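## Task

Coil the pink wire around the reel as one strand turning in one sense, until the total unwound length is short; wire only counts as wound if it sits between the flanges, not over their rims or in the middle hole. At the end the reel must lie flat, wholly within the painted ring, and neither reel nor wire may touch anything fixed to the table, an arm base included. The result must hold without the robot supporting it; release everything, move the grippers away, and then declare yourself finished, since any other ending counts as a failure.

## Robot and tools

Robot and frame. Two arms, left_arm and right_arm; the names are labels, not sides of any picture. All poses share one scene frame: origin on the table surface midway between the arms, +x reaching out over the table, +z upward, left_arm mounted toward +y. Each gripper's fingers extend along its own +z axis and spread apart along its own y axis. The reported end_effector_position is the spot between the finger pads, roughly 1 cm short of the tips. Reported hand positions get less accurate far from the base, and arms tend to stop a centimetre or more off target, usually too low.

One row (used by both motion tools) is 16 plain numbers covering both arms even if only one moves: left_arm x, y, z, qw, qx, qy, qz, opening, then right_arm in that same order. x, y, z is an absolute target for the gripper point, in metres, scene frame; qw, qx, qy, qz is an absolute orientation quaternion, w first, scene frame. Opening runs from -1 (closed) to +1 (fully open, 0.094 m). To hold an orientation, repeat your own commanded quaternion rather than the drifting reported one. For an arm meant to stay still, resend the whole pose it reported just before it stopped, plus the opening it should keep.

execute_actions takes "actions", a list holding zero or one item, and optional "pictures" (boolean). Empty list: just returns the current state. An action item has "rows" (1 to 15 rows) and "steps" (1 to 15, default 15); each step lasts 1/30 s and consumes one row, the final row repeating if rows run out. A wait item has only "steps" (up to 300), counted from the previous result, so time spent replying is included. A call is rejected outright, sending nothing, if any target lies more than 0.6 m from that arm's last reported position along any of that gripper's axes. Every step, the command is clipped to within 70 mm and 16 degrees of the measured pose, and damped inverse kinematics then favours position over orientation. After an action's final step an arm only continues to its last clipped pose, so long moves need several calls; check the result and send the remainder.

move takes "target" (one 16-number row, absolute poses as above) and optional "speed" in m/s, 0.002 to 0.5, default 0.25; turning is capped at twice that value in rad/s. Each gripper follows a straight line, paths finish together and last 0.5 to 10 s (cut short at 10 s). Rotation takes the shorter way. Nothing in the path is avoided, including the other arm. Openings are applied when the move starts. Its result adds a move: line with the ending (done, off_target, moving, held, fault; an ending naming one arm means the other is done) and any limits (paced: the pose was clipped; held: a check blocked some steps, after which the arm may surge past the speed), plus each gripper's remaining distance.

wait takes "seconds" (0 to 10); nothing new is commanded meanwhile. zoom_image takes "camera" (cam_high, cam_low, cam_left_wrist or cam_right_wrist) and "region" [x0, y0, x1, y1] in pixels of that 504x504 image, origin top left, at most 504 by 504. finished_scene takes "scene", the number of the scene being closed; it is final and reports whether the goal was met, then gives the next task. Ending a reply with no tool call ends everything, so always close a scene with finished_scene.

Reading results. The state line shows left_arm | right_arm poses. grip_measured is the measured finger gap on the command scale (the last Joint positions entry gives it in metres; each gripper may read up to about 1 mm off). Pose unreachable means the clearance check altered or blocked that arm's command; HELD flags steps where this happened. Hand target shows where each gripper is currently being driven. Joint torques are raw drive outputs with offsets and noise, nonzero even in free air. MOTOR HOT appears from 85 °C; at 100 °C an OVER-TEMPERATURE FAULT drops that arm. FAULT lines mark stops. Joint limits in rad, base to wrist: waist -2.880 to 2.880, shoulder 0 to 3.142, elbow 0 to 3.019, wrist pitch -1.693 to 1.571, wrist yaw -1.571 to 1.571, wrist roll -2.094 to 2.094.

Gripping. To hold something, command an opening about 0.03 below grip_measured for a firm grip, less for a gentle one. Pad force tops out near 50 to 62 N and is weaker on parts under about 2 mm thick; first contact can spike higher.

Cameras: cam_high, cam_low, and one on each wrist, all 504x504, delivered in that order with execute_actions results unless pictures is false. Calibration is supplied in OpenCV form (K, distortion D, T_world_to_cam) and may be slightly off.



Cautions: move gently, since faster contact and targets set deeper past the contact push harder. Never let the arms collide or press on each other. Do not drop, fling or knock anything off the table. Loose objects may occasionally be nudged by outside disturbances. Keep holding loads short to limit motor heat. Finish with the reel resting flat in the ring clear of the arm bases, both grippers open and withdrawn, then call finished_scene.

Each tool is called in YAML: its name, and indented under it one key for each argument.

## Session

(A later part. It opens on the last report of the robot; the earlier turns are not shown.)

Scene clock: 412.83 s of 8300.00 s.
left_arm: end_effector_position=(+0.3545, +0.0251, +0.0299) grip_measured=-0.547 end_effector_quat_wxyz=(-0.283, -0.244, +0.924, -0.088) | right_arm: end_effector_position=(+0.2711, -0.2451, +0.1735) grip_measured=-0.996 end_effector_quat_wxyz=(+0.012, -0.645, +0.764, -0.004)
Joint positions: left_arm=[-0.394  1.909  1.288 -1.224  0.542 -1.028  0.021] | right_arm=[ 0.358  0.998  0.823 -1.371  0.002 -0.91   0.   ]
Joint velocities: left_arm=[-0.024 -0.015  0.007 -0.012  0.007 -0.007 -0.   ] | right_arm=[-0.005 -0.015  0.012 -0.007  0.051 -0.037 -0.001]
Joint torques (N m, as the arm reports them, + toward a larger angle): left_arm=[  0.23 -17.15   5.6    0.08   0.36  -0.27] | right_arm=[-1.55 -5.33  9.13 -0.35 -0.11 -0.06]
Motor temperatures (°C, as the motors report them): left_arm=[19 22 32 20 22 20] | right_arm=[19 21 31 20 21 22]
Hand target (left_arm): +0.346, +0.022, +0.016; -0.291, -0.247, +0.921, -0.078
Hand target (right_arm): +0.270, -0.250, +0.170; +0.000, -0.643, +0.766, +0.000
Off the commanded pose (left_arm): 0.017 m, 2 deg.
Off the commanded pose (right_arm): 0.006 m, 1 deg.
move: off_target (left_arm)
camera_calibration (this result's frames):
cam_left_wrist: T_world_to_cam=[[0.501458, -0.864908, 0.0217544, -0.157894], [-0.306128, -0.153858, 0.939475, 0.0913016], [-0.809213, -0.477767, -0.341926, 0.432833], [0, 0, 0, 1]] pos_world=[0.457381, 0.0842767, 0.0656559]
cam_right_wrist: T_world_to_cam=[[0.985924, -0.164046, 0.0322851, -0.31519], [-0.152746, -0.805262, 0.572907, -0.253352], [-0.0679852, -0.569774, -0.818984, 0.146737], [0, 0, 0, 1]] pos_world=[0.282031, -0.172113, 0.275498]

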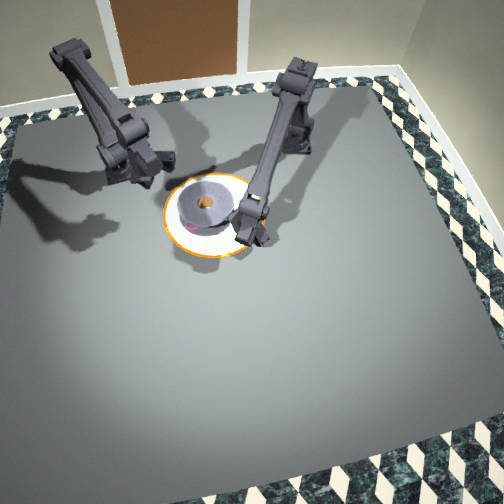

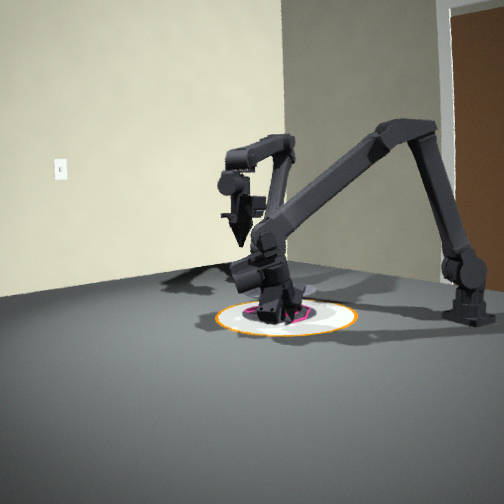

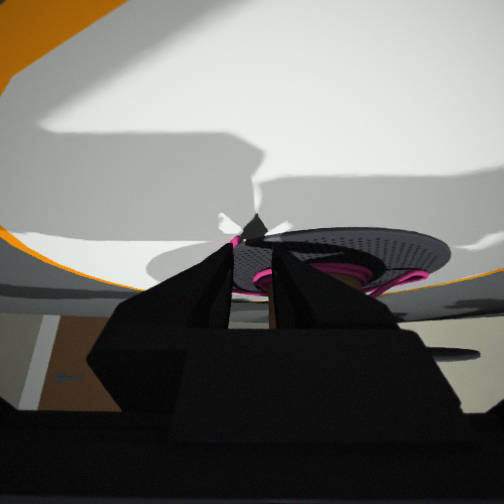

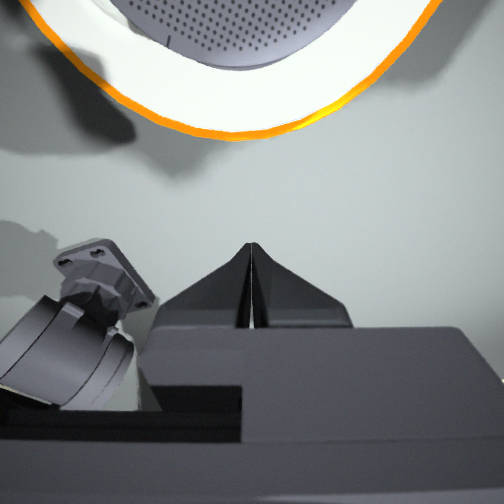

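Need (0.342, 0.032); correct horizontally first.

move:
  target: [0.333,0.036,0.016,0.291,0.247,-0.921,0.078,-0.55,0.27,-0.25,0.17,0,-0.643,0.766,0,-1]
  speed: 0.03

Scene clock: 418.63 s of 8300.00 s.
left_arm: end_effector_position=(+0.3406, +0.0341, +0.0219) grip_measured=-0.547 end_effector_quat_wxyz=(-0.288, -0.246, +0.922, -0.082) | right_arm: end_effector_position=(+0.2711, -0.2451, +0.1735) grip_measured=-0.996 end_effector_quat_wxyz=(+0.012, -0.645, +0.764, -0.004)
Joint positions: left_arm=[-0.394  1.895  1.236 -1.201  0.543 -1.029  0.021] | right_arm=[ 0.358  0.998  0.823 -1.371  0.002 -0.91   0.   ]
Joint velocities: left_arm=[-0.005 -0.005  0.007 -0.007 -0.007  0.037 -0.   ] | right_arm=[-0.015 -0.015 -0.022 -0.017  0.007 -0.022  0.001]
Joint torques (N m, as the arm reports them, + toward a larger angle): left_arm=[  0.93 -18.35   4.62  -0.01   0.17  -0.17] | right_arm=[-1.52 -5.33  9.14 -0.33 -0.11 -0.06]
Motor temperatures (°C, as the motors report them): left_arm=[19 22 31 20 22 20] | right_arm=[19 21 31 20 21 22]
Hand target (left_arm): +0.333, +0.036, +0.016; -0.291, -0.247, +0.921, -0.078
Hand target (right_arm): +0.270, -0.250, +0.170; +0.000, -0.643, +0.766, +0.000
Off the commanded pose (left_arm): 0.010 m, 1 deg.
Off the commanded pose (right_arm): 0.006 m, 1 deg.
After step 90, 1.63 s passed at rest.
move: done
camera_calibration (this result's frames):
cam_left_wrist: T_world_to_cam=[[0.502846, -0.864338, 0.0080473, -0.143067], [-0.292888, -0.16162, 0.942388, 0.0915923], [-0.813242, -0.476233, -0.334425, 0.424291], [0, 0, 0, 1]] pos_world=[0.443818, 0.0932067, 0.0567291]
cam_right_wrist: T_world_to_cam=[[0.985924, -0.164046, 0.0322851, -0.31519], [-0.152746, -0.805262, 0.572907, -0.253352], [-0.0679852, -0.569774, -0.818984, 0.146737], [0, 0, 0, 1]] pos_world=[0.282031, -0.172113, 0.275498]

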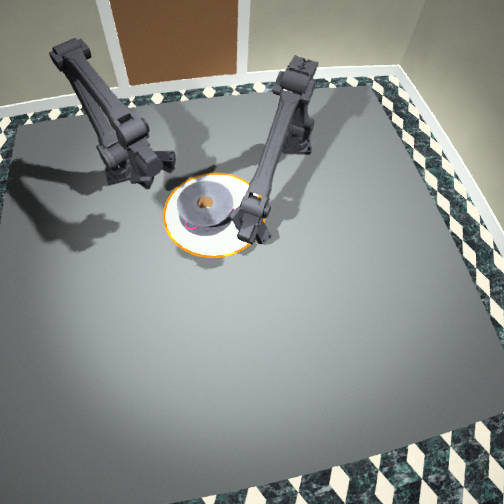

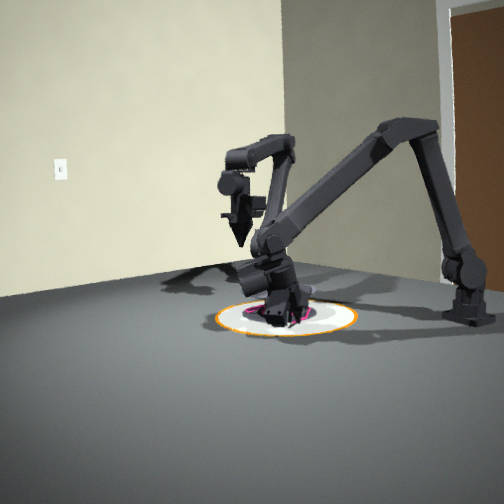

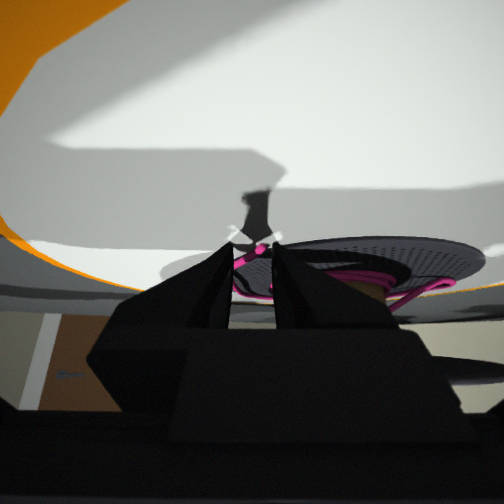

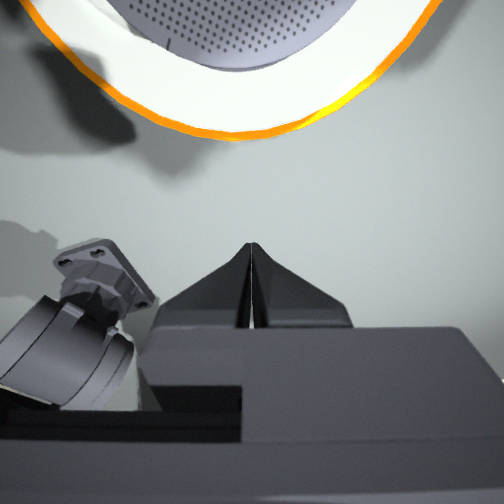

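A little further forward, then close.

move:
  target: [0.324,0.030,0.014,0.291,0.247,-0.921,0.078,-0.55,0.27,-0.25,0.17,0,-0.643,0.766,0,-1]
  speed: 0.02

move:
  target: [0.324,0.030,0.014,0.291,0.247,-0.921,0.078,-1,0.27,-0.25,0.17,0,-0.643,0.766,0,-1]

Scene clock: 421.93 s of 8300.00 s.
left_arm: end_effector_position=(+0.3366, +0.0332, +0.0217) grip_measured=-0.547 end_effector_quat_wxyz=(-0.286, -0.248, +0.922, -0.086) | right_arm: end_effector_position=(+0.2711, -0.2451, +0.1735) grip_measured=-0.996 end_effector_quat_wxyz=(+0.012, -0.645, +0.764, -0.004)
Joint positions: left_arm=[-0.4    1.884  1.218 -1.182  0.547 -1.042  0.021] | right_arm=[ 0.358  0.998  0.823 -1.371  0.002 -0.91   0.   ]
Joint velocities: left_arm=[ 0.005 -0.005 -0.002  0.002 -0.007  0.022  0.001] | right_arm=[ 0.005 -0.015  0.007 -0.007 -0.037  0.022  0.   ]
Joint torques (N m, as the arm reports them, + toward a larger angle): left_arm=[ -0.25 -17.84   4.55   0.1    0.25  -0.25] | right_arm=[-1.53 -5.31  9.14 -0.34 -0.11 -0.06]
Motor temperatures (°C, as the motors report them): left_arm=[19 22 31 20 22 20] | right_arm=[19 21 31 20 21 22]
Hand target (left_arm): +0.324, +0.030, +0.014; -0.291, -0.247, +0.921, -0.078
Hand target (right_arm): +0.270, -0.250, +0.170; +0.000, -0.643, +0.766, +0.000
Off the commanded pose (left_arm): 0.015 m, 1 deg.
Off the commanded pose (right_arm): 0.006 m, 1 deg.
move: off_target (left_arm)
camera_calibration (this result's frames):
cam_left_wrist: T_world_to_cam=[[0.508376, -0.861009, 0.0147614, -0.143999], [-0.296838, -0.159123, 0.941577, 0.0917636], [-0.808357, -0.483056, -0.336474, 0.419169], [0, 0, 0, 1]] pos_world=[0.439283, 0.0930998, 0.0567628]
cam_right_wrist: T_world_to_cam=[[0.985924, -0.164046, 0.0322851, -0.31519], [-0.152746, -0.805262, 0.572907, -0.253352], [-0.0679852, -0.569774, -0.818984, 0.146737], [0, 0, 0, 1]] pos_world=[0.282031, -0.172113, 0.275498]

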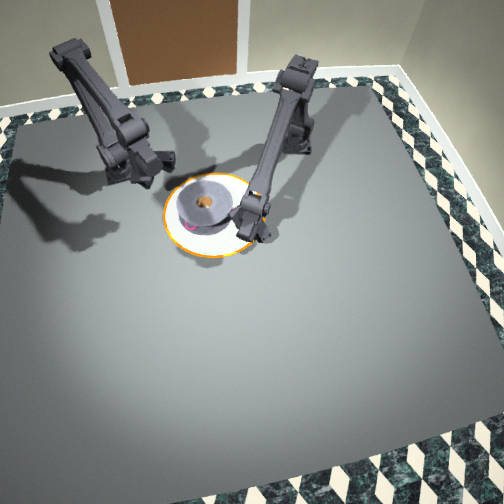

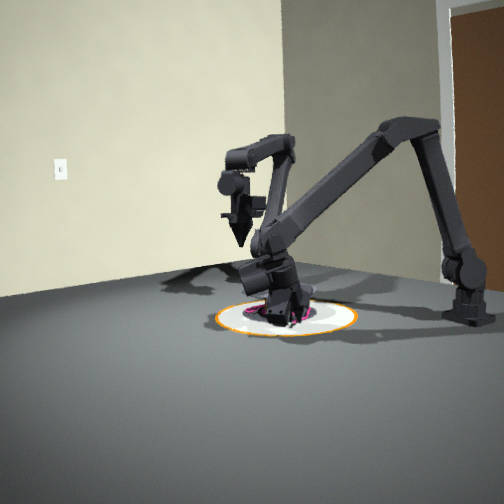

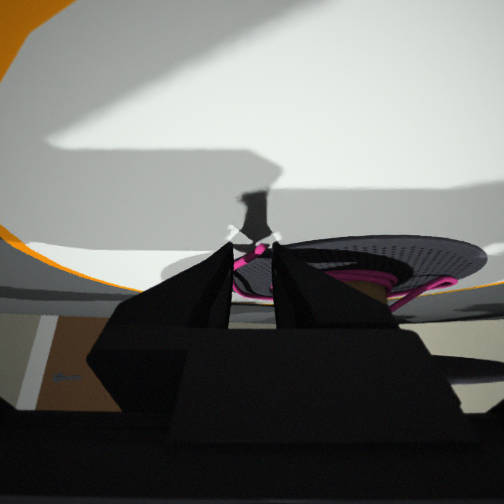

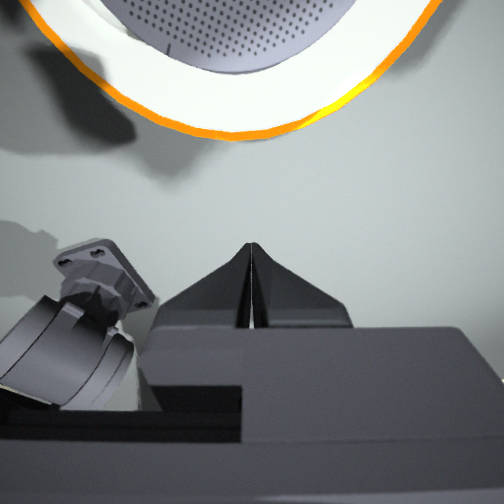

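Scene clock: 422.63 s of 8300.00 s.
left_arm: end_effector_position=(+0.3360, +0.0323, +0.0221) grip_measured=-0.979 end_effector_quat_wxyz=(-0.287, -0.248, +0.921, -0.087) | right_arm: end_effector_position=(+0.2711, -0.2451, +0.1735) grip_measured=-0.996 end_effector_quat_wxyz=(+0.012, -0.645, +0.764, -0.004)
Joint positions: left_arm=[-0.401  1.883  1.218 -1.182  0.55  -1.043  0.001] | right_arm=[ 0.358  0.998  0.823 -1.371  0.002 -0.91   0.   ]
Joint velocities: left_arm=[-0.024  0.005 -0.002 -0.012 -0.066  0.007  0.   ] | right_arm=[-0.015 -0.005 -0.002  0.007 -0.022 -0.007  0.   ]
Joint torques (N m, as the arm reports them, + toward a larger angle): left_arm=[ -0.22 -17.88   4.57   0.1    0.16  -0.27] | right_arm=[-1.54 -5.32  9.13 -0.35 -0.11 -0.06]
Motor temperatures (°C, as the motors report them): left_arm=[19 22 31 20 22 20] | right_arm=[19 21 31 20 21 22]
Hand target (left_arm): +0.324, +0.030, +0.014; -0.291, -0.247, +0.921, -0.078
Hand target (right_arm): +0.270, -0.250, +0.170; +0.000, -0.643, +0.766, +0.000
Off the commanded pose (left_arm): 0.015 m, 1 deg.
Off the commanded pose (right_arm): 0.006 m, 1 deg.
move: off_target (left_arm)
camera_calibration (this result's frames):
cam_left_wrist: T_world_to_cam=[[0.508249, -0.861066, 0.0157702, -0.144411], [-0.295589, -0.157215, 0.94229, 0.0905753], [-0.808894, -0.483579, -0.334427, 0.418529], [0, 0, 0, 1]] pos_world=[0.438716, 0.092284, 0.0568966]
cam_right_wrist: T_world_to_cam=[[0.985924, -0.164046, 0.0322851, -0.31519], [-0.152746, -0.805262, 0.572907, -0.253352], [-0.0679852, -0.569774, -0.818984, 0.146737], [0, 0, 0, 1]] pos_world=[0.282031, -0.172113, 0.275498]

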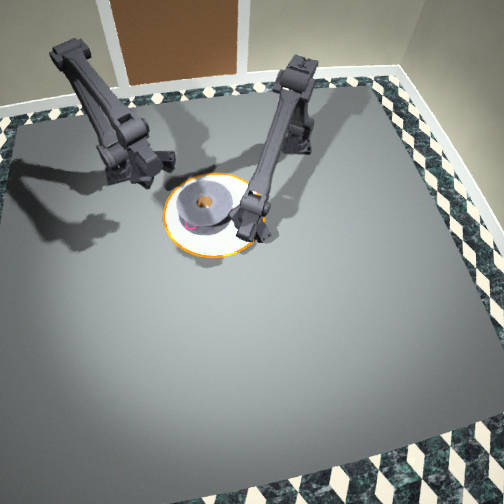

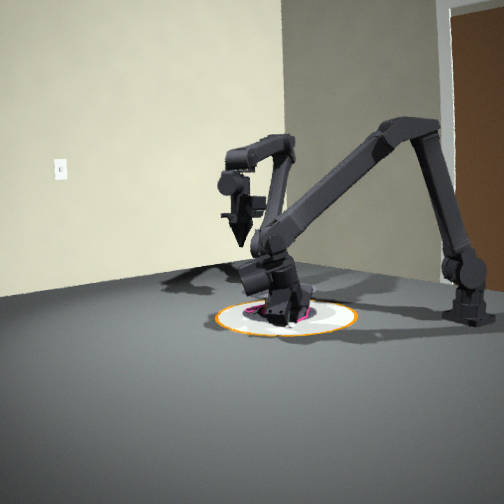

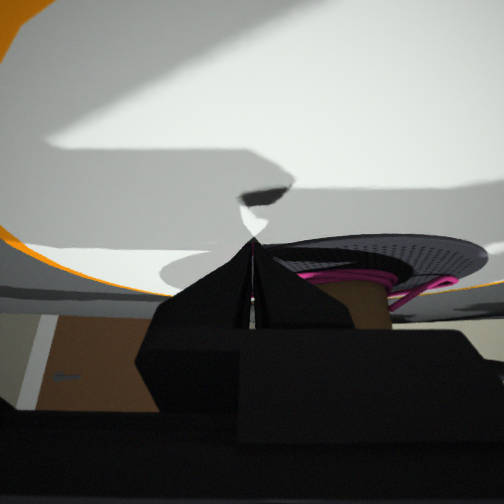

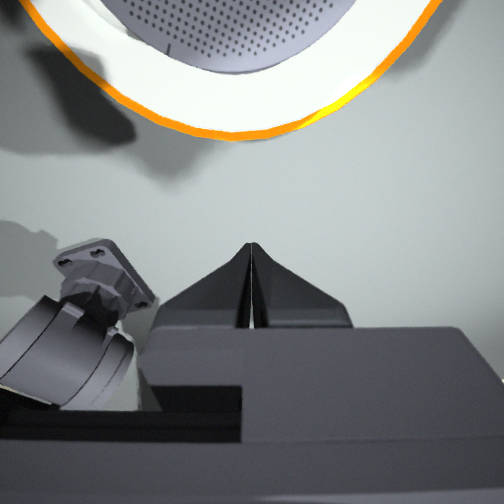

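move:
  target: [0.35,0.035,0.05,0.291,0.247,-0.921,0.078,-1,0.27,-0.25,0.17,0,-0.643,0.766,0,-1]
  speed: 0.03

Scene clock: 426.10 s of 8300.00 s.
left_arm: end_effector_position=(+0.3324, +0.0398, +0.0341) grip_measured=-0.979 end_effector_quat_wxyz=(-0.304, -0.253, +0.916, -0.062) | right_arm: end_effector_position=(+0.2711, -0.2451, +0.1735) grip_measured=-0.996 end_effector_quat_wxyz=(+0.012, -0.645, +0.764, -0.004)
Joint positions: left_arm=[-0.395  1.883  1.245 -1.275  0.541 -1.033  0.001] | right_arm=[ 0.358  0.998  0.823 -1.371  0.002 -0.91   0.   ]
Joint velocities: left_arm=[-0.005  0.005 -0.012 -0.012  0.066 -0.095  0.001] | right_arm=[-0.005  0.005 -0.017 -0.002  0.007 -0.066  0.   ]
Joint torques (N m, as the arm reports them, + toward a larger angle): left_arm=[  2.18 -19.52  10.01  -1.6    0.04   0.05] | right_arm=[-1.54 -5.3   9.13 -0.35 -0.11 -0.06]
Motor temperatures (°C, as the motors report them): left_arm=[19 23 31 20 22 20] | right_arm=[19 21 31 20 21 22]
Hand target (left_arm): +0.349, +0.036, +0.050; -0.290, -0.247, +0.921, -0.078
Hand target (right_arm): +0.270, -0.250, +0.170; +0.000, -0.643, +0.766, +0.000
Off the commanded pose (left_arm): 0.024 m, 2 deg.
Off the commanded pose (right_arm): 0.006 m, 1 deg.
move: off_target (left_arm)
camera_calibration (this result's frames):
cam_left_wrist: T_world_to_cam=[[0.504122, -0.862612, -0.0419639, -0.132906], [-0.25172, -0.193242, 0.948311, 0.0660148], [-0.826134, -0.467502, -0.314554, 0.427654], [0, 0, 0, 1]] pos_world=[0.436918, 0.0980397, 0.0663405]
cam_right_wrist: T_world_to_cam=[[0.985924, -0.164046, 0.0322851, -0.31519], [-0.152746, -0.805262, 0.572907, -0.253352], [-0.0679852, -0.569774, -0.818984, 0.146737], [0, 0, 0, 1]] pos_world=[0.282031, -0.172113, 0.275498]

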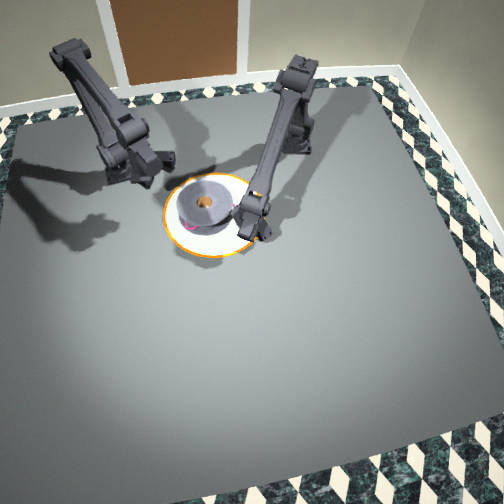

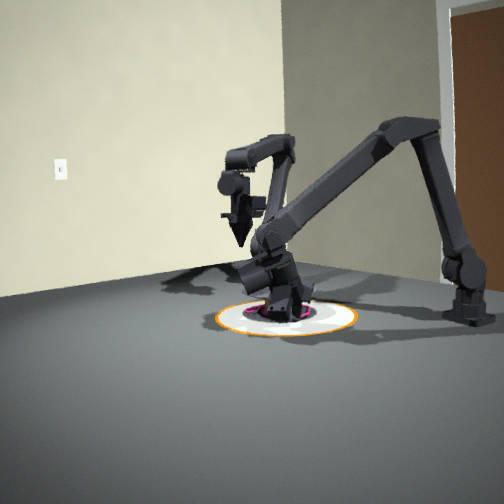

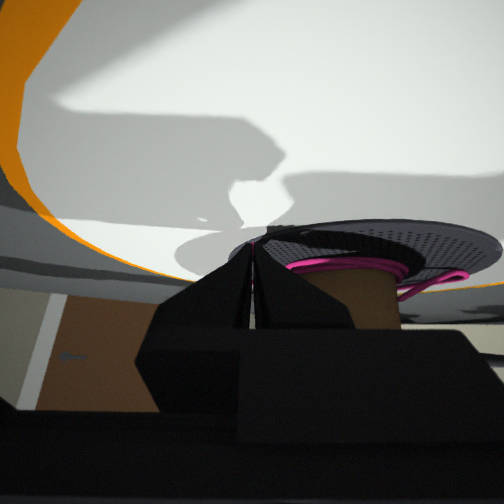

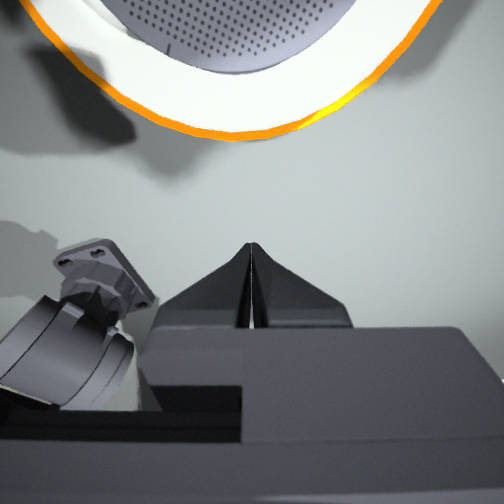

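move:
  target: [0.39,0.01,0.045,0.291,0.247,-0.921,0.078,-1,0.27,-0.25,0.17,0,-0.643,0.766,0,-1]
  speed: 0.03

move:
  target: [0.395,-0.02,0.04,0.291,0.247,-0.921,0.078,-1,0.27,-0.25,0.17,0,-0.643,0.766,0,-1]
  speed: 0.03

Scene clock: 431.60 s of 8300.00 s.
left_arm: end_effector_position=(+0.3739, +0.0127, +0.0444) grip_measured=-0.979 end_effector_quat_wxyz=(-0.294, -0.249, +0.920, -0.074) | right_arm: end_effector_position=(+0.2711, -0.2451, +0.1735) grip_measured=-0.996 end_effector_quat_wxyz=(+0.012, -0.645, +0.764, -0.004)
Joint positions: left_arm=[-0.394  1.958  1.405 -1.33   0.541 -1.03   0.001] | right_arm=[ 0.358  0.998  0.823 -1.371  0.002 -0.91   0.   ]
Joint velocities: left_arm=[-0.005  0.015 -0.007 -0.012  0.007 -0.066 -0.   ] | right_arm=[-0.024 -0.005  0.007 -0.022 -0.037  0.022  0.   ]
Joint torques (N m, as the arm reports them, + toward a larger angle): left_arm=[  2.42 -18.16  10.86  -1.59   0.08   0.05] | right_arm=[-1.53 -5.34  9.13 -0.35 -0.11 -0.06]
Motor temperatures (°C, as the motors report them): left_arm=[19 23 32 20 22 20] | right_arm=[19 21 31 20 21 22]
Hand target (left_arm): +0.389, +0.011, +0.046; -0.291, -0.247, +0.921, -0.078
Hand target (right_arm): +0.270, -0.250, +0.170; +0.000, -0.643, +0.766, +0.000
Off the commanded pose (left_arm): 0.016 m, 1 deg.
Off the commanded pose (right_arm): 0.006 m, 1 deg.
After step 90, 0.03 s passed at rest.
move: off_target (left_arm)
camera_calibration (this result's frames):
cam_left_wrist: T_world_to_cam=[[0.503689, -0.863791, -0.0127623, -0.177888], [-0.276785, -0.175357, 0.944796, 0.0708116], [-0.818344, -0.472351, -0.32741, 0.450224], [0, 0, 0, 1]] pos_world=[0.477638, 0.0714228, 0.0782349]
cam_right_wrist: T_world_to_cam=[[0.985924, -0.164046, 0.0322851, -0.31519], [-0.152746, -0.805262, 0.572907, -0.253352], [-0.0679852, -0.569774, -0.818984, 0.146737], [0, 0, 0, 1]] pos_world=[0.282031, -0.172113, 0.275498]

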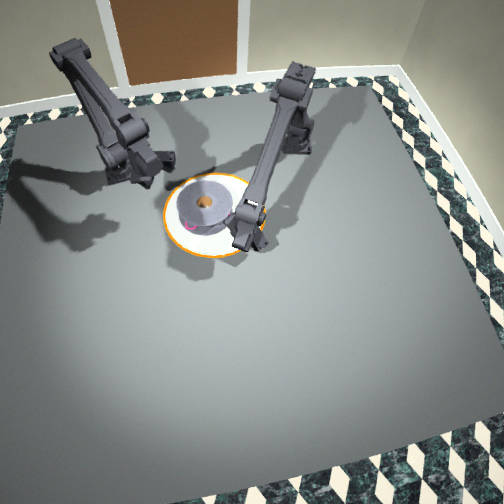

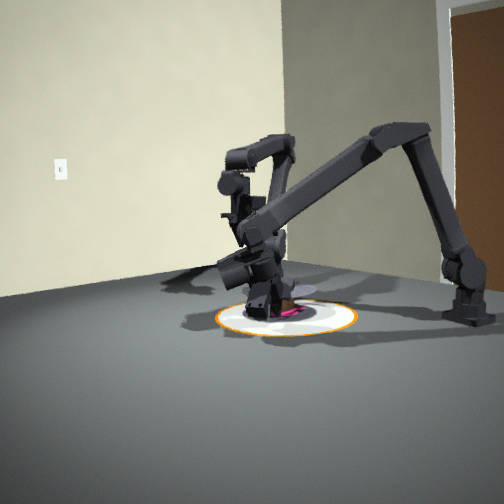

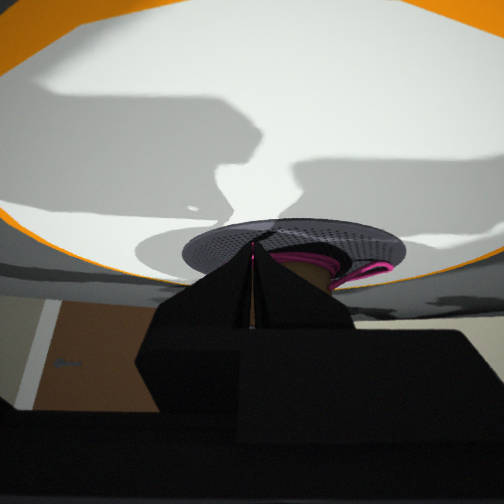

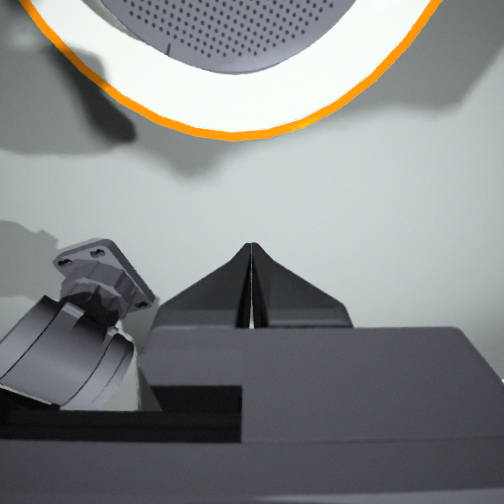

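Scene clock: 433.17 s of 8300.00 s.
left_arm: end_effector_position=(+0.3876, -0.0071, +0.0384) grip_measured=-0.979 end_effector_quat_wxyz=(-0.291, -0.246, +0.921, -0.078) | right_arm: end_effector_position=(+0.2711, -0.2451, +0.1735) grip_measured=-0.996 end_effector_quat_wxyz=(+0.012, -0.645, +0.764, -0.004)
Joint positions: left_arm=[-0.41   2.01   1.475 -1.33   0.546 -1.043  0.001] | right_arm=[ 0.358  0.998  0.823 -1.371  0.002 -0.91   0.   ]
Joint velocities: left_arm=[ 0.005 -0.024 -0.022  0.012 -0.066 -0.037 -0.001] | right_arm=[-0.034 -0.015  0.012  0.002  0.007 -0.022  0.   ]
Joint torques (N m, as the arm reports them, + toward a larger angle): left_arm=[  0.39 -19.01  11.05  -1.34   0.34  -0.28] | right_arm=[-1.56 -5.34  9.14 -0.34 -0.11 -0.06]
Motor temperatures (°C, as the motors report them): left_arm=[19 23 32 20 22 20] | right_arm=[19 21 31 20 21 22]
Hand target (left_arm): +0.394, -0.020, +0.041; -0.291, -0.247, +0.921, -0.079
Hand target (right_arm): +0.270, -0.250, +0.170; +0.000, -0.643, +0.766, +0.000
Off the commanded pose (left_arm): 0.015 m, 0 deg.
Off the commanded pose (right_arm): 0.006 m, 1 deg.
move: off_target (left_arm)
camera_calibration (this result's frames):
cam_left_wrist: T_world_to_cam=[[0.500339, -0.865827, -0.00203176, -0.201121], [-0.285473, -0.167182, 0.943692, 0.0802111], [-0.817414, -0.471586, -0.330818, 0.449925], [0, 0, 0, 1]] pos_world=[0.491302, 0.0514522, 0.0727401]
cam_right_wrist: T_world_to_cam=[[0.985924, -0.164046, 0.0322851, -0.31519], [-0.152746, -0.805262, 0.572907, -0.253352], [-0.0679852, -0.569774, -0.818984, 0.146737], [0, 0, 0, 1]] pos_world=[0.282031, -0.172113, 0.275498]

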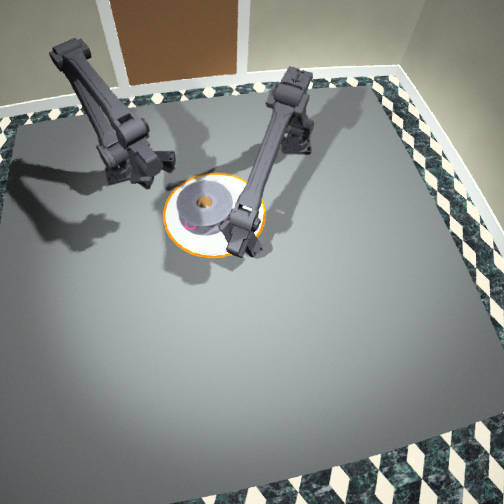

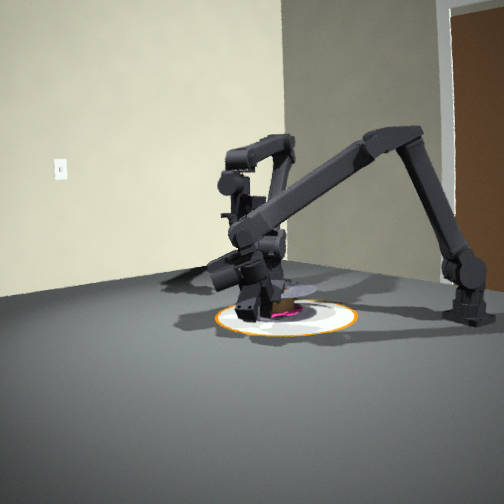

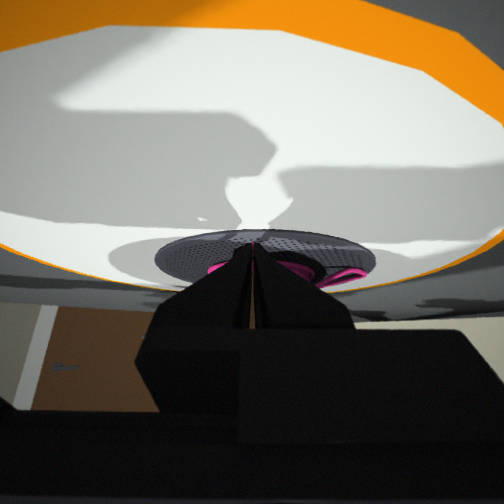

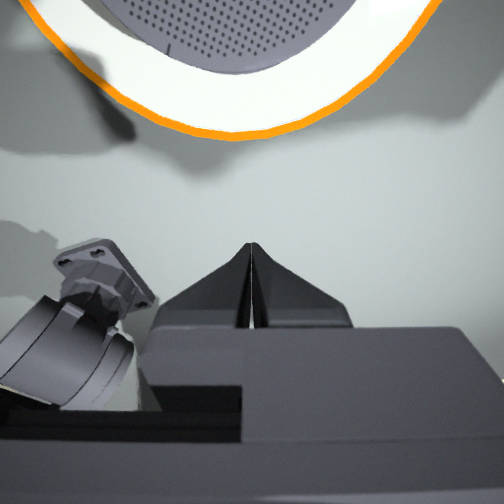

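Now go in: aim for about (0.368, −0.028, 0.03).

move:
  target: [0.362,-0.035,0.026,0.291,0.247,-0.921,0.078,-1,0.27,-0.25,0.17,0,-0.643,0.766,0,-1]
  speed: 0.03

move:
  target: [0.362,-0.035,0.026,0.291,0.247,-0.921,0.078,-0.75,0.27,-0.25,0.17,0,-0.643,0.766,0,-1]

move:
  target: [0.43,0.0,0.08,0.291,0.247,-0.921,0.078,-0.75,0.27,-0.25,0.17,0,-0.643,0.766,0,-1]
  speed: 0.06

Scene clock: 438.07 s of 8300.00 s.
left_arm: end_effector_position=(+0.3683, -0.0314, +0.0300) grip_measured=-0.979 end_effector_quat_wxyz=(-0.290, -0.245, +0.922, -0.080) | right_arm: end_effector_position=(+0.2711, -0.2451, +0.1735) grip_measured=-0.996 end_effector_quat_wxyz=(+0.012, -0.645, +0.764, -0.004)
Joint positions: left_arm=[-0.466  2.01   1.452 -1.269  0.561 -1.106  0.001] | right_arm=[ 0.358  0.998  0.823 -1.371  0.002 -0.91   0.   ]
Joint velocities: left_arm=[-0.015 -0.005  0.007  0.002  0.051 -0.095 -0.   ] | right_arm=[-0.005  0.015 -0.012  0.012  0.037  0.022  0.   ]
Joint torques (N m, as the arm reports them, + toward a larger angle): left_arm=[  0.26 -21.1    5.94   0.11   0.38  -0.28] | right_arm=[-1.56 -5.33  9.14 -0.35 -0.11 -0.06]
Motor temperatures (°C, as the motors report them): left_arm=[19 23 32 20 22 20] | right_arm=[19 21 31 20 21 22]
Hand target (left_arm): +0.362, -0.035, +0.026; -0.292, -0.247, +0.921, -0.078
Hand target (right_arm): +0.270, -0.250, +0.170; +0.000, -0.643, +0.766, +0.000
Off the commanded pose (left_arm): 0.008 m, 0 deg.
Off the commanded pose (right_arm): 0.006 m, 1 deg.
After step 90, 0.23 s passed at rest.
move: done
camera_calibration (this result's frames):
cam_left_wrist: T_world_to_cam=[[0.499302, -0.866424, 0.0027357, -0.212283], [-0.289736, -0.163991, 0.942953, 0.080313], [-0.816548, -0.471611, -0.332915, 0.419624], [0, 0, 0, 1]] pos_world=[0.471906, 0.0271424, 0.0645484]
cam_right_wrist: T_world_to_cam=[[0.985924, -0.164046, 0.0322851, -0.31519], [-0.152746, -0.805262, 0.572907, -0.253352], [-0.0679852, -0.569774, -0.818984, 0.146737], [0, 0, 0, 1]] pos_world=[0.282031, -0.172113, 0.275498]

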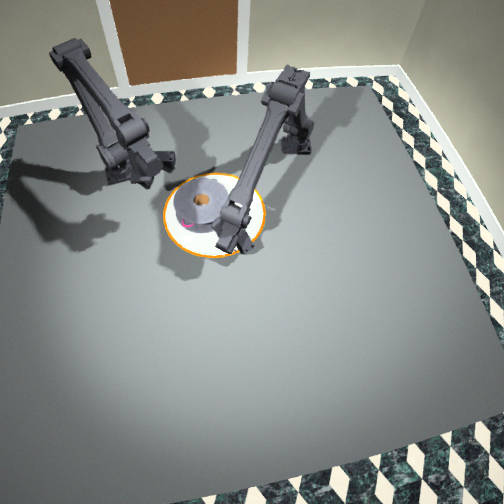

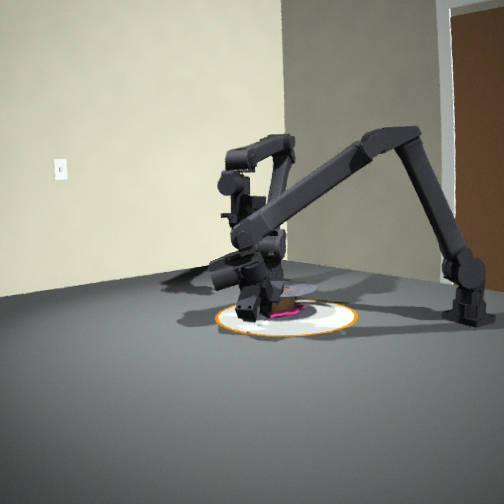

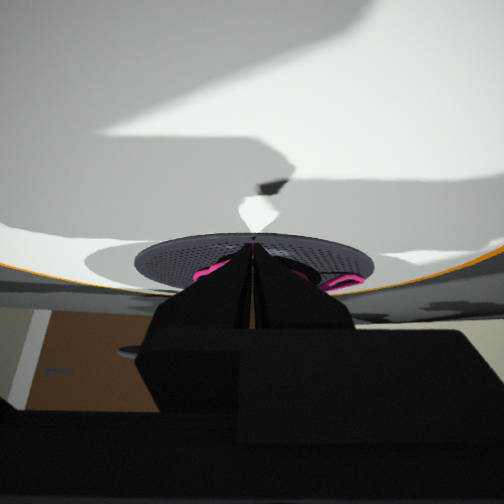

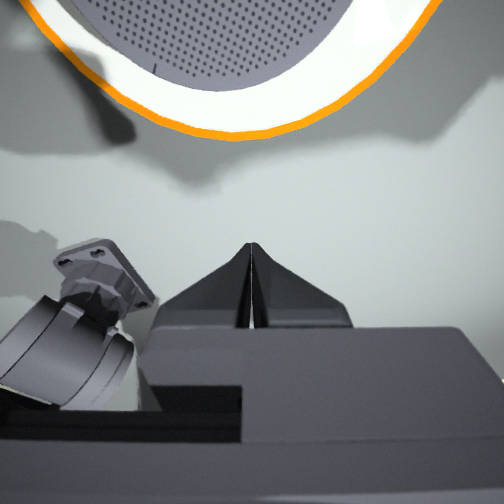

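Scene clock: 438.77 s of 8300.00 s.
left_arm: end_effector_position=(+0.3683, -0.0314, +0.0300) grip_measured=-0.753 end_effector_quat_wxyz=(-0.290, -0.246, +0.922, -0.079) | right_arm: end_effector_position=(+0.2711, -0.2451, +0.1735) grip_measured=-0.996 end_effector_quat_wxyz=(+0.012, -0.645, +0.764, -0.004)
Joint positions: left_arm=[-0.466  2.01   1.452 -1.269  0.561 -1.108  0.012] | right_arm=[ 0.358  0.998  0.823 -1.371  0.002 -0.91   0.   ]
Joint velocities: left_arm=[-0.005 -0.005 -0.022 -0.002  0.022  0.051 -0.   ] | right_arm=[-0.005  0.005  0.027  0.007  0.037  0.022  0.001]
Joint torques (N m, as the arm reports them, + toward a larger angle): left_arm=[  0.41 -21.2    5.95   0.15   0.33  -0.27] | right_arm=[-1.55 -5.32  9.13 -0.35 -0.11 -0.06]
Motor temperatures (°C, as the motors report them): left_arm=[19 23 32 20 22 20] | right_arm=[19 21 31 20 21 22]
Hand target (left_arm): +0.362, -0.035, +0.026; -0.291, -0.247, +0.921, -0.078
Hand target (right_arm): +0.270, -0.250, +0.170; +0.000, -0.643, +0.766, +0.000
Off the commanded pose (left_arm): 0.008 m, 0 deg.
Off the commanded pose (right_arm): 0.006 m, 1 deg.
move: done
camera_calibration (this result's frames):
cam_left_wrist: T_world_to_cam=[[0.500657, -0.865644, 0.00164227, -0.212725], [-0.288959, -0.165334, 0.942957, 0.0799849], [-0.815994, -0.472572, -0.332912, 0.419389], [0, 0, 0, 1]] pos_world=[0.471834, 0.0272716, 0.0645467]
cam_right_wrist: T_world_to_cam=[[0.985924, -0.164046, 0.0322851, -0.31519], [-0.152746, -0.805262, 0.572907, -0.253352], [-0.0679852, -0.569774, -0.818984, 0.146737], [0, 0, 0, 1]] pos_world=[0.282031, -0.172113, 0.275498]

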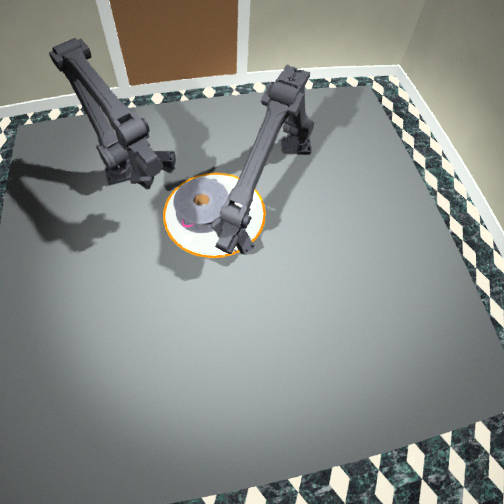

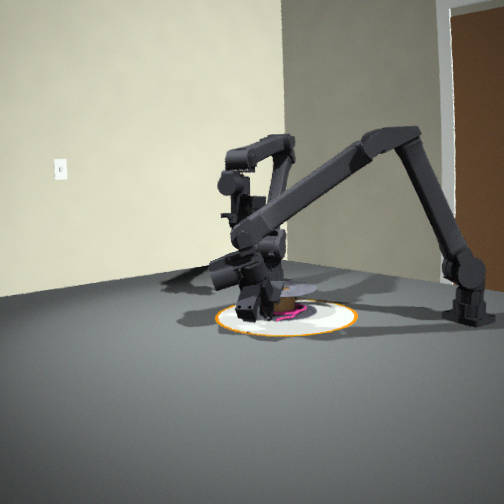

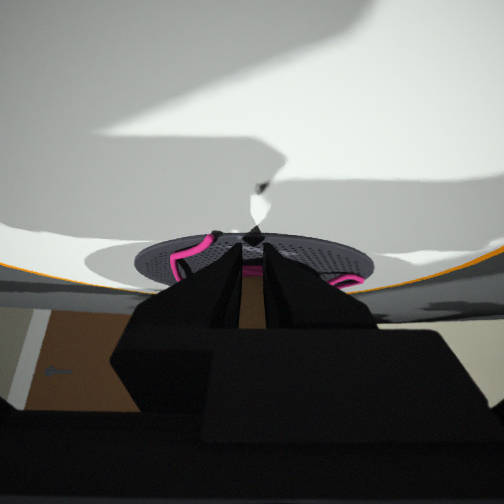

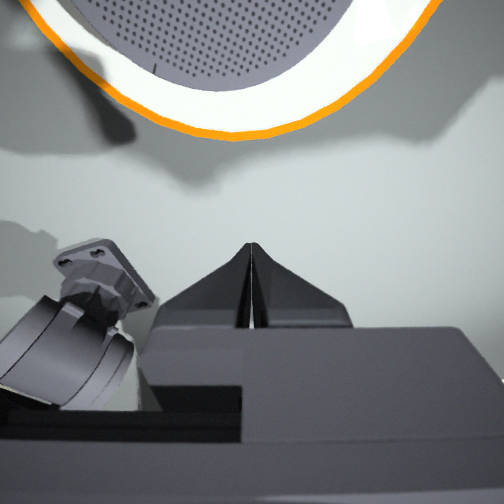

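Scene clock: 440.53 s of 8300.00 s.
left_arm: end_effector_position=(+0.4161, +0.0034, +0.0790) grip_measured=-0.753 end_effector_quat_wxyz=(-0.293, -0.252, +0.919, -0.074) | right_arm: end_effector_position=(+0.2711, -0.2451, +0.1735) grip_measured=-0.996 end_effector_quat_wxyz=(+0.012, -0.645, +0.764, -0.004)
Joint positions: left_arm=[-0.366  2.01   1.593 -1.476  0.533 -1.007  0.012] | right_arm=[ 0.358  0.998  0.823 -1.371  0.002 -0.91   0.   ]
Joint velocities: left_arm=[-0.005 -0.015 -0.017  0.002 -0.037  0.007 -0.   ] | right_arm=[-0.015  0.005 -0.007 -0.007 -0.037 -0.022 -0.   ]
Joint torques (N m, as the arm reports them, + toward a larger angle): left_arm=[  2.06 -19.65  11.47  -1.52   0.04   0.05] | right_arm=[-1.54 -5.32  9.14 -0.35 -0.11 -0.06]
Motor temperatures (°C, as the motors report them): left_arm=[19 23 32 20 22 20] | right_arm=[19 21 31 20 21 22]
Hand target (left_arm): +0.429, +0.001, +0.080; -0.290, -0.248, +0.921, -0.078
Hand target (right_arm): +0.270, -0.250, +0.170; +0.000, -0.643, +0.766, +0.000
Off the commanded pose (left_arm): 0.014 m, 1 deg.
Off the commanded pose (right_arm): 0.006 m, 1 deg.
move: off_target (left_arm)
camera_calibration (this result's frames):
cam_left_wrist: T_world_to_cam=[[0.50902, -0.860656, -0.0130153, -0.209017], [-0.27715, -0.178193, 0.944158, 0.0483062], [-0.814915, -0.476989, -0.329235, 0.490439], [0, 0, 0, 1]] pos_world=[0.519448, 0.0626499, 0.113141]
cam_right_wrist: T_world_to_cam=[[0.985924, -0.164046, 0.0322851, -0.31519], [-0.152746, -0.805262, 0.572907, -0.253352], [-0.0679852, -0.569774, -0.818984, 0.146737], [0, 0, 0, 1]] pos_world=[0.282031, -0.172113, 0.275498]

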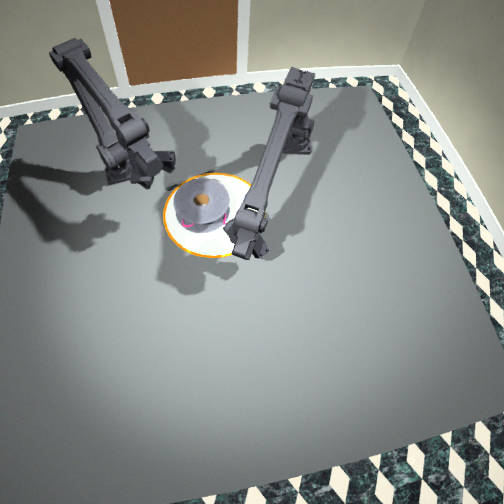

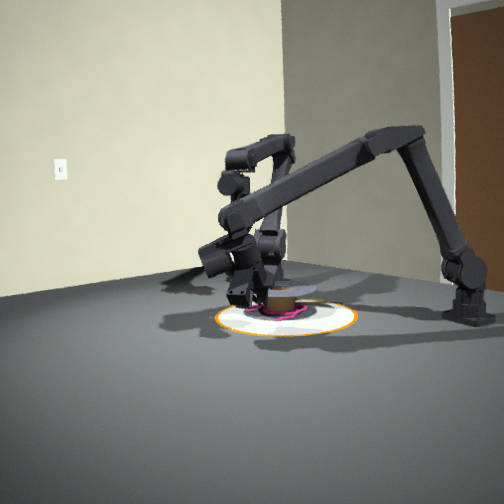

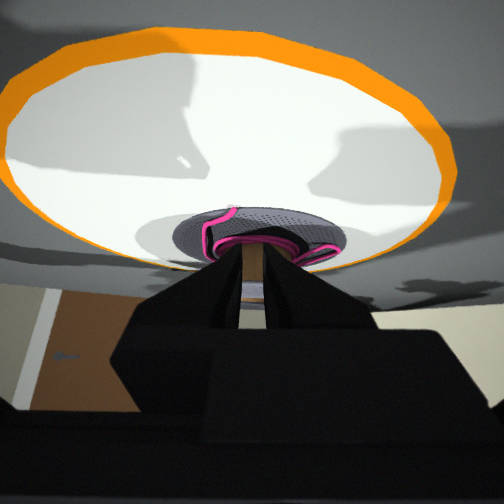

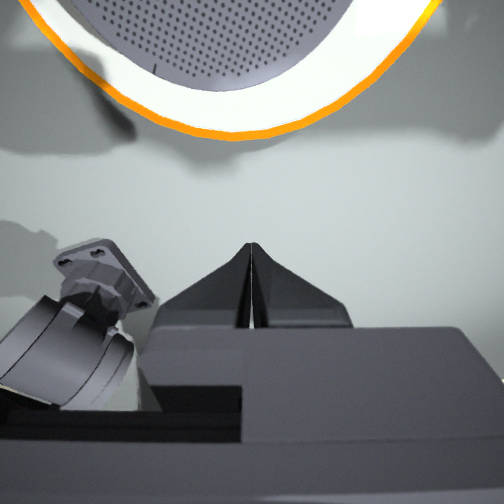

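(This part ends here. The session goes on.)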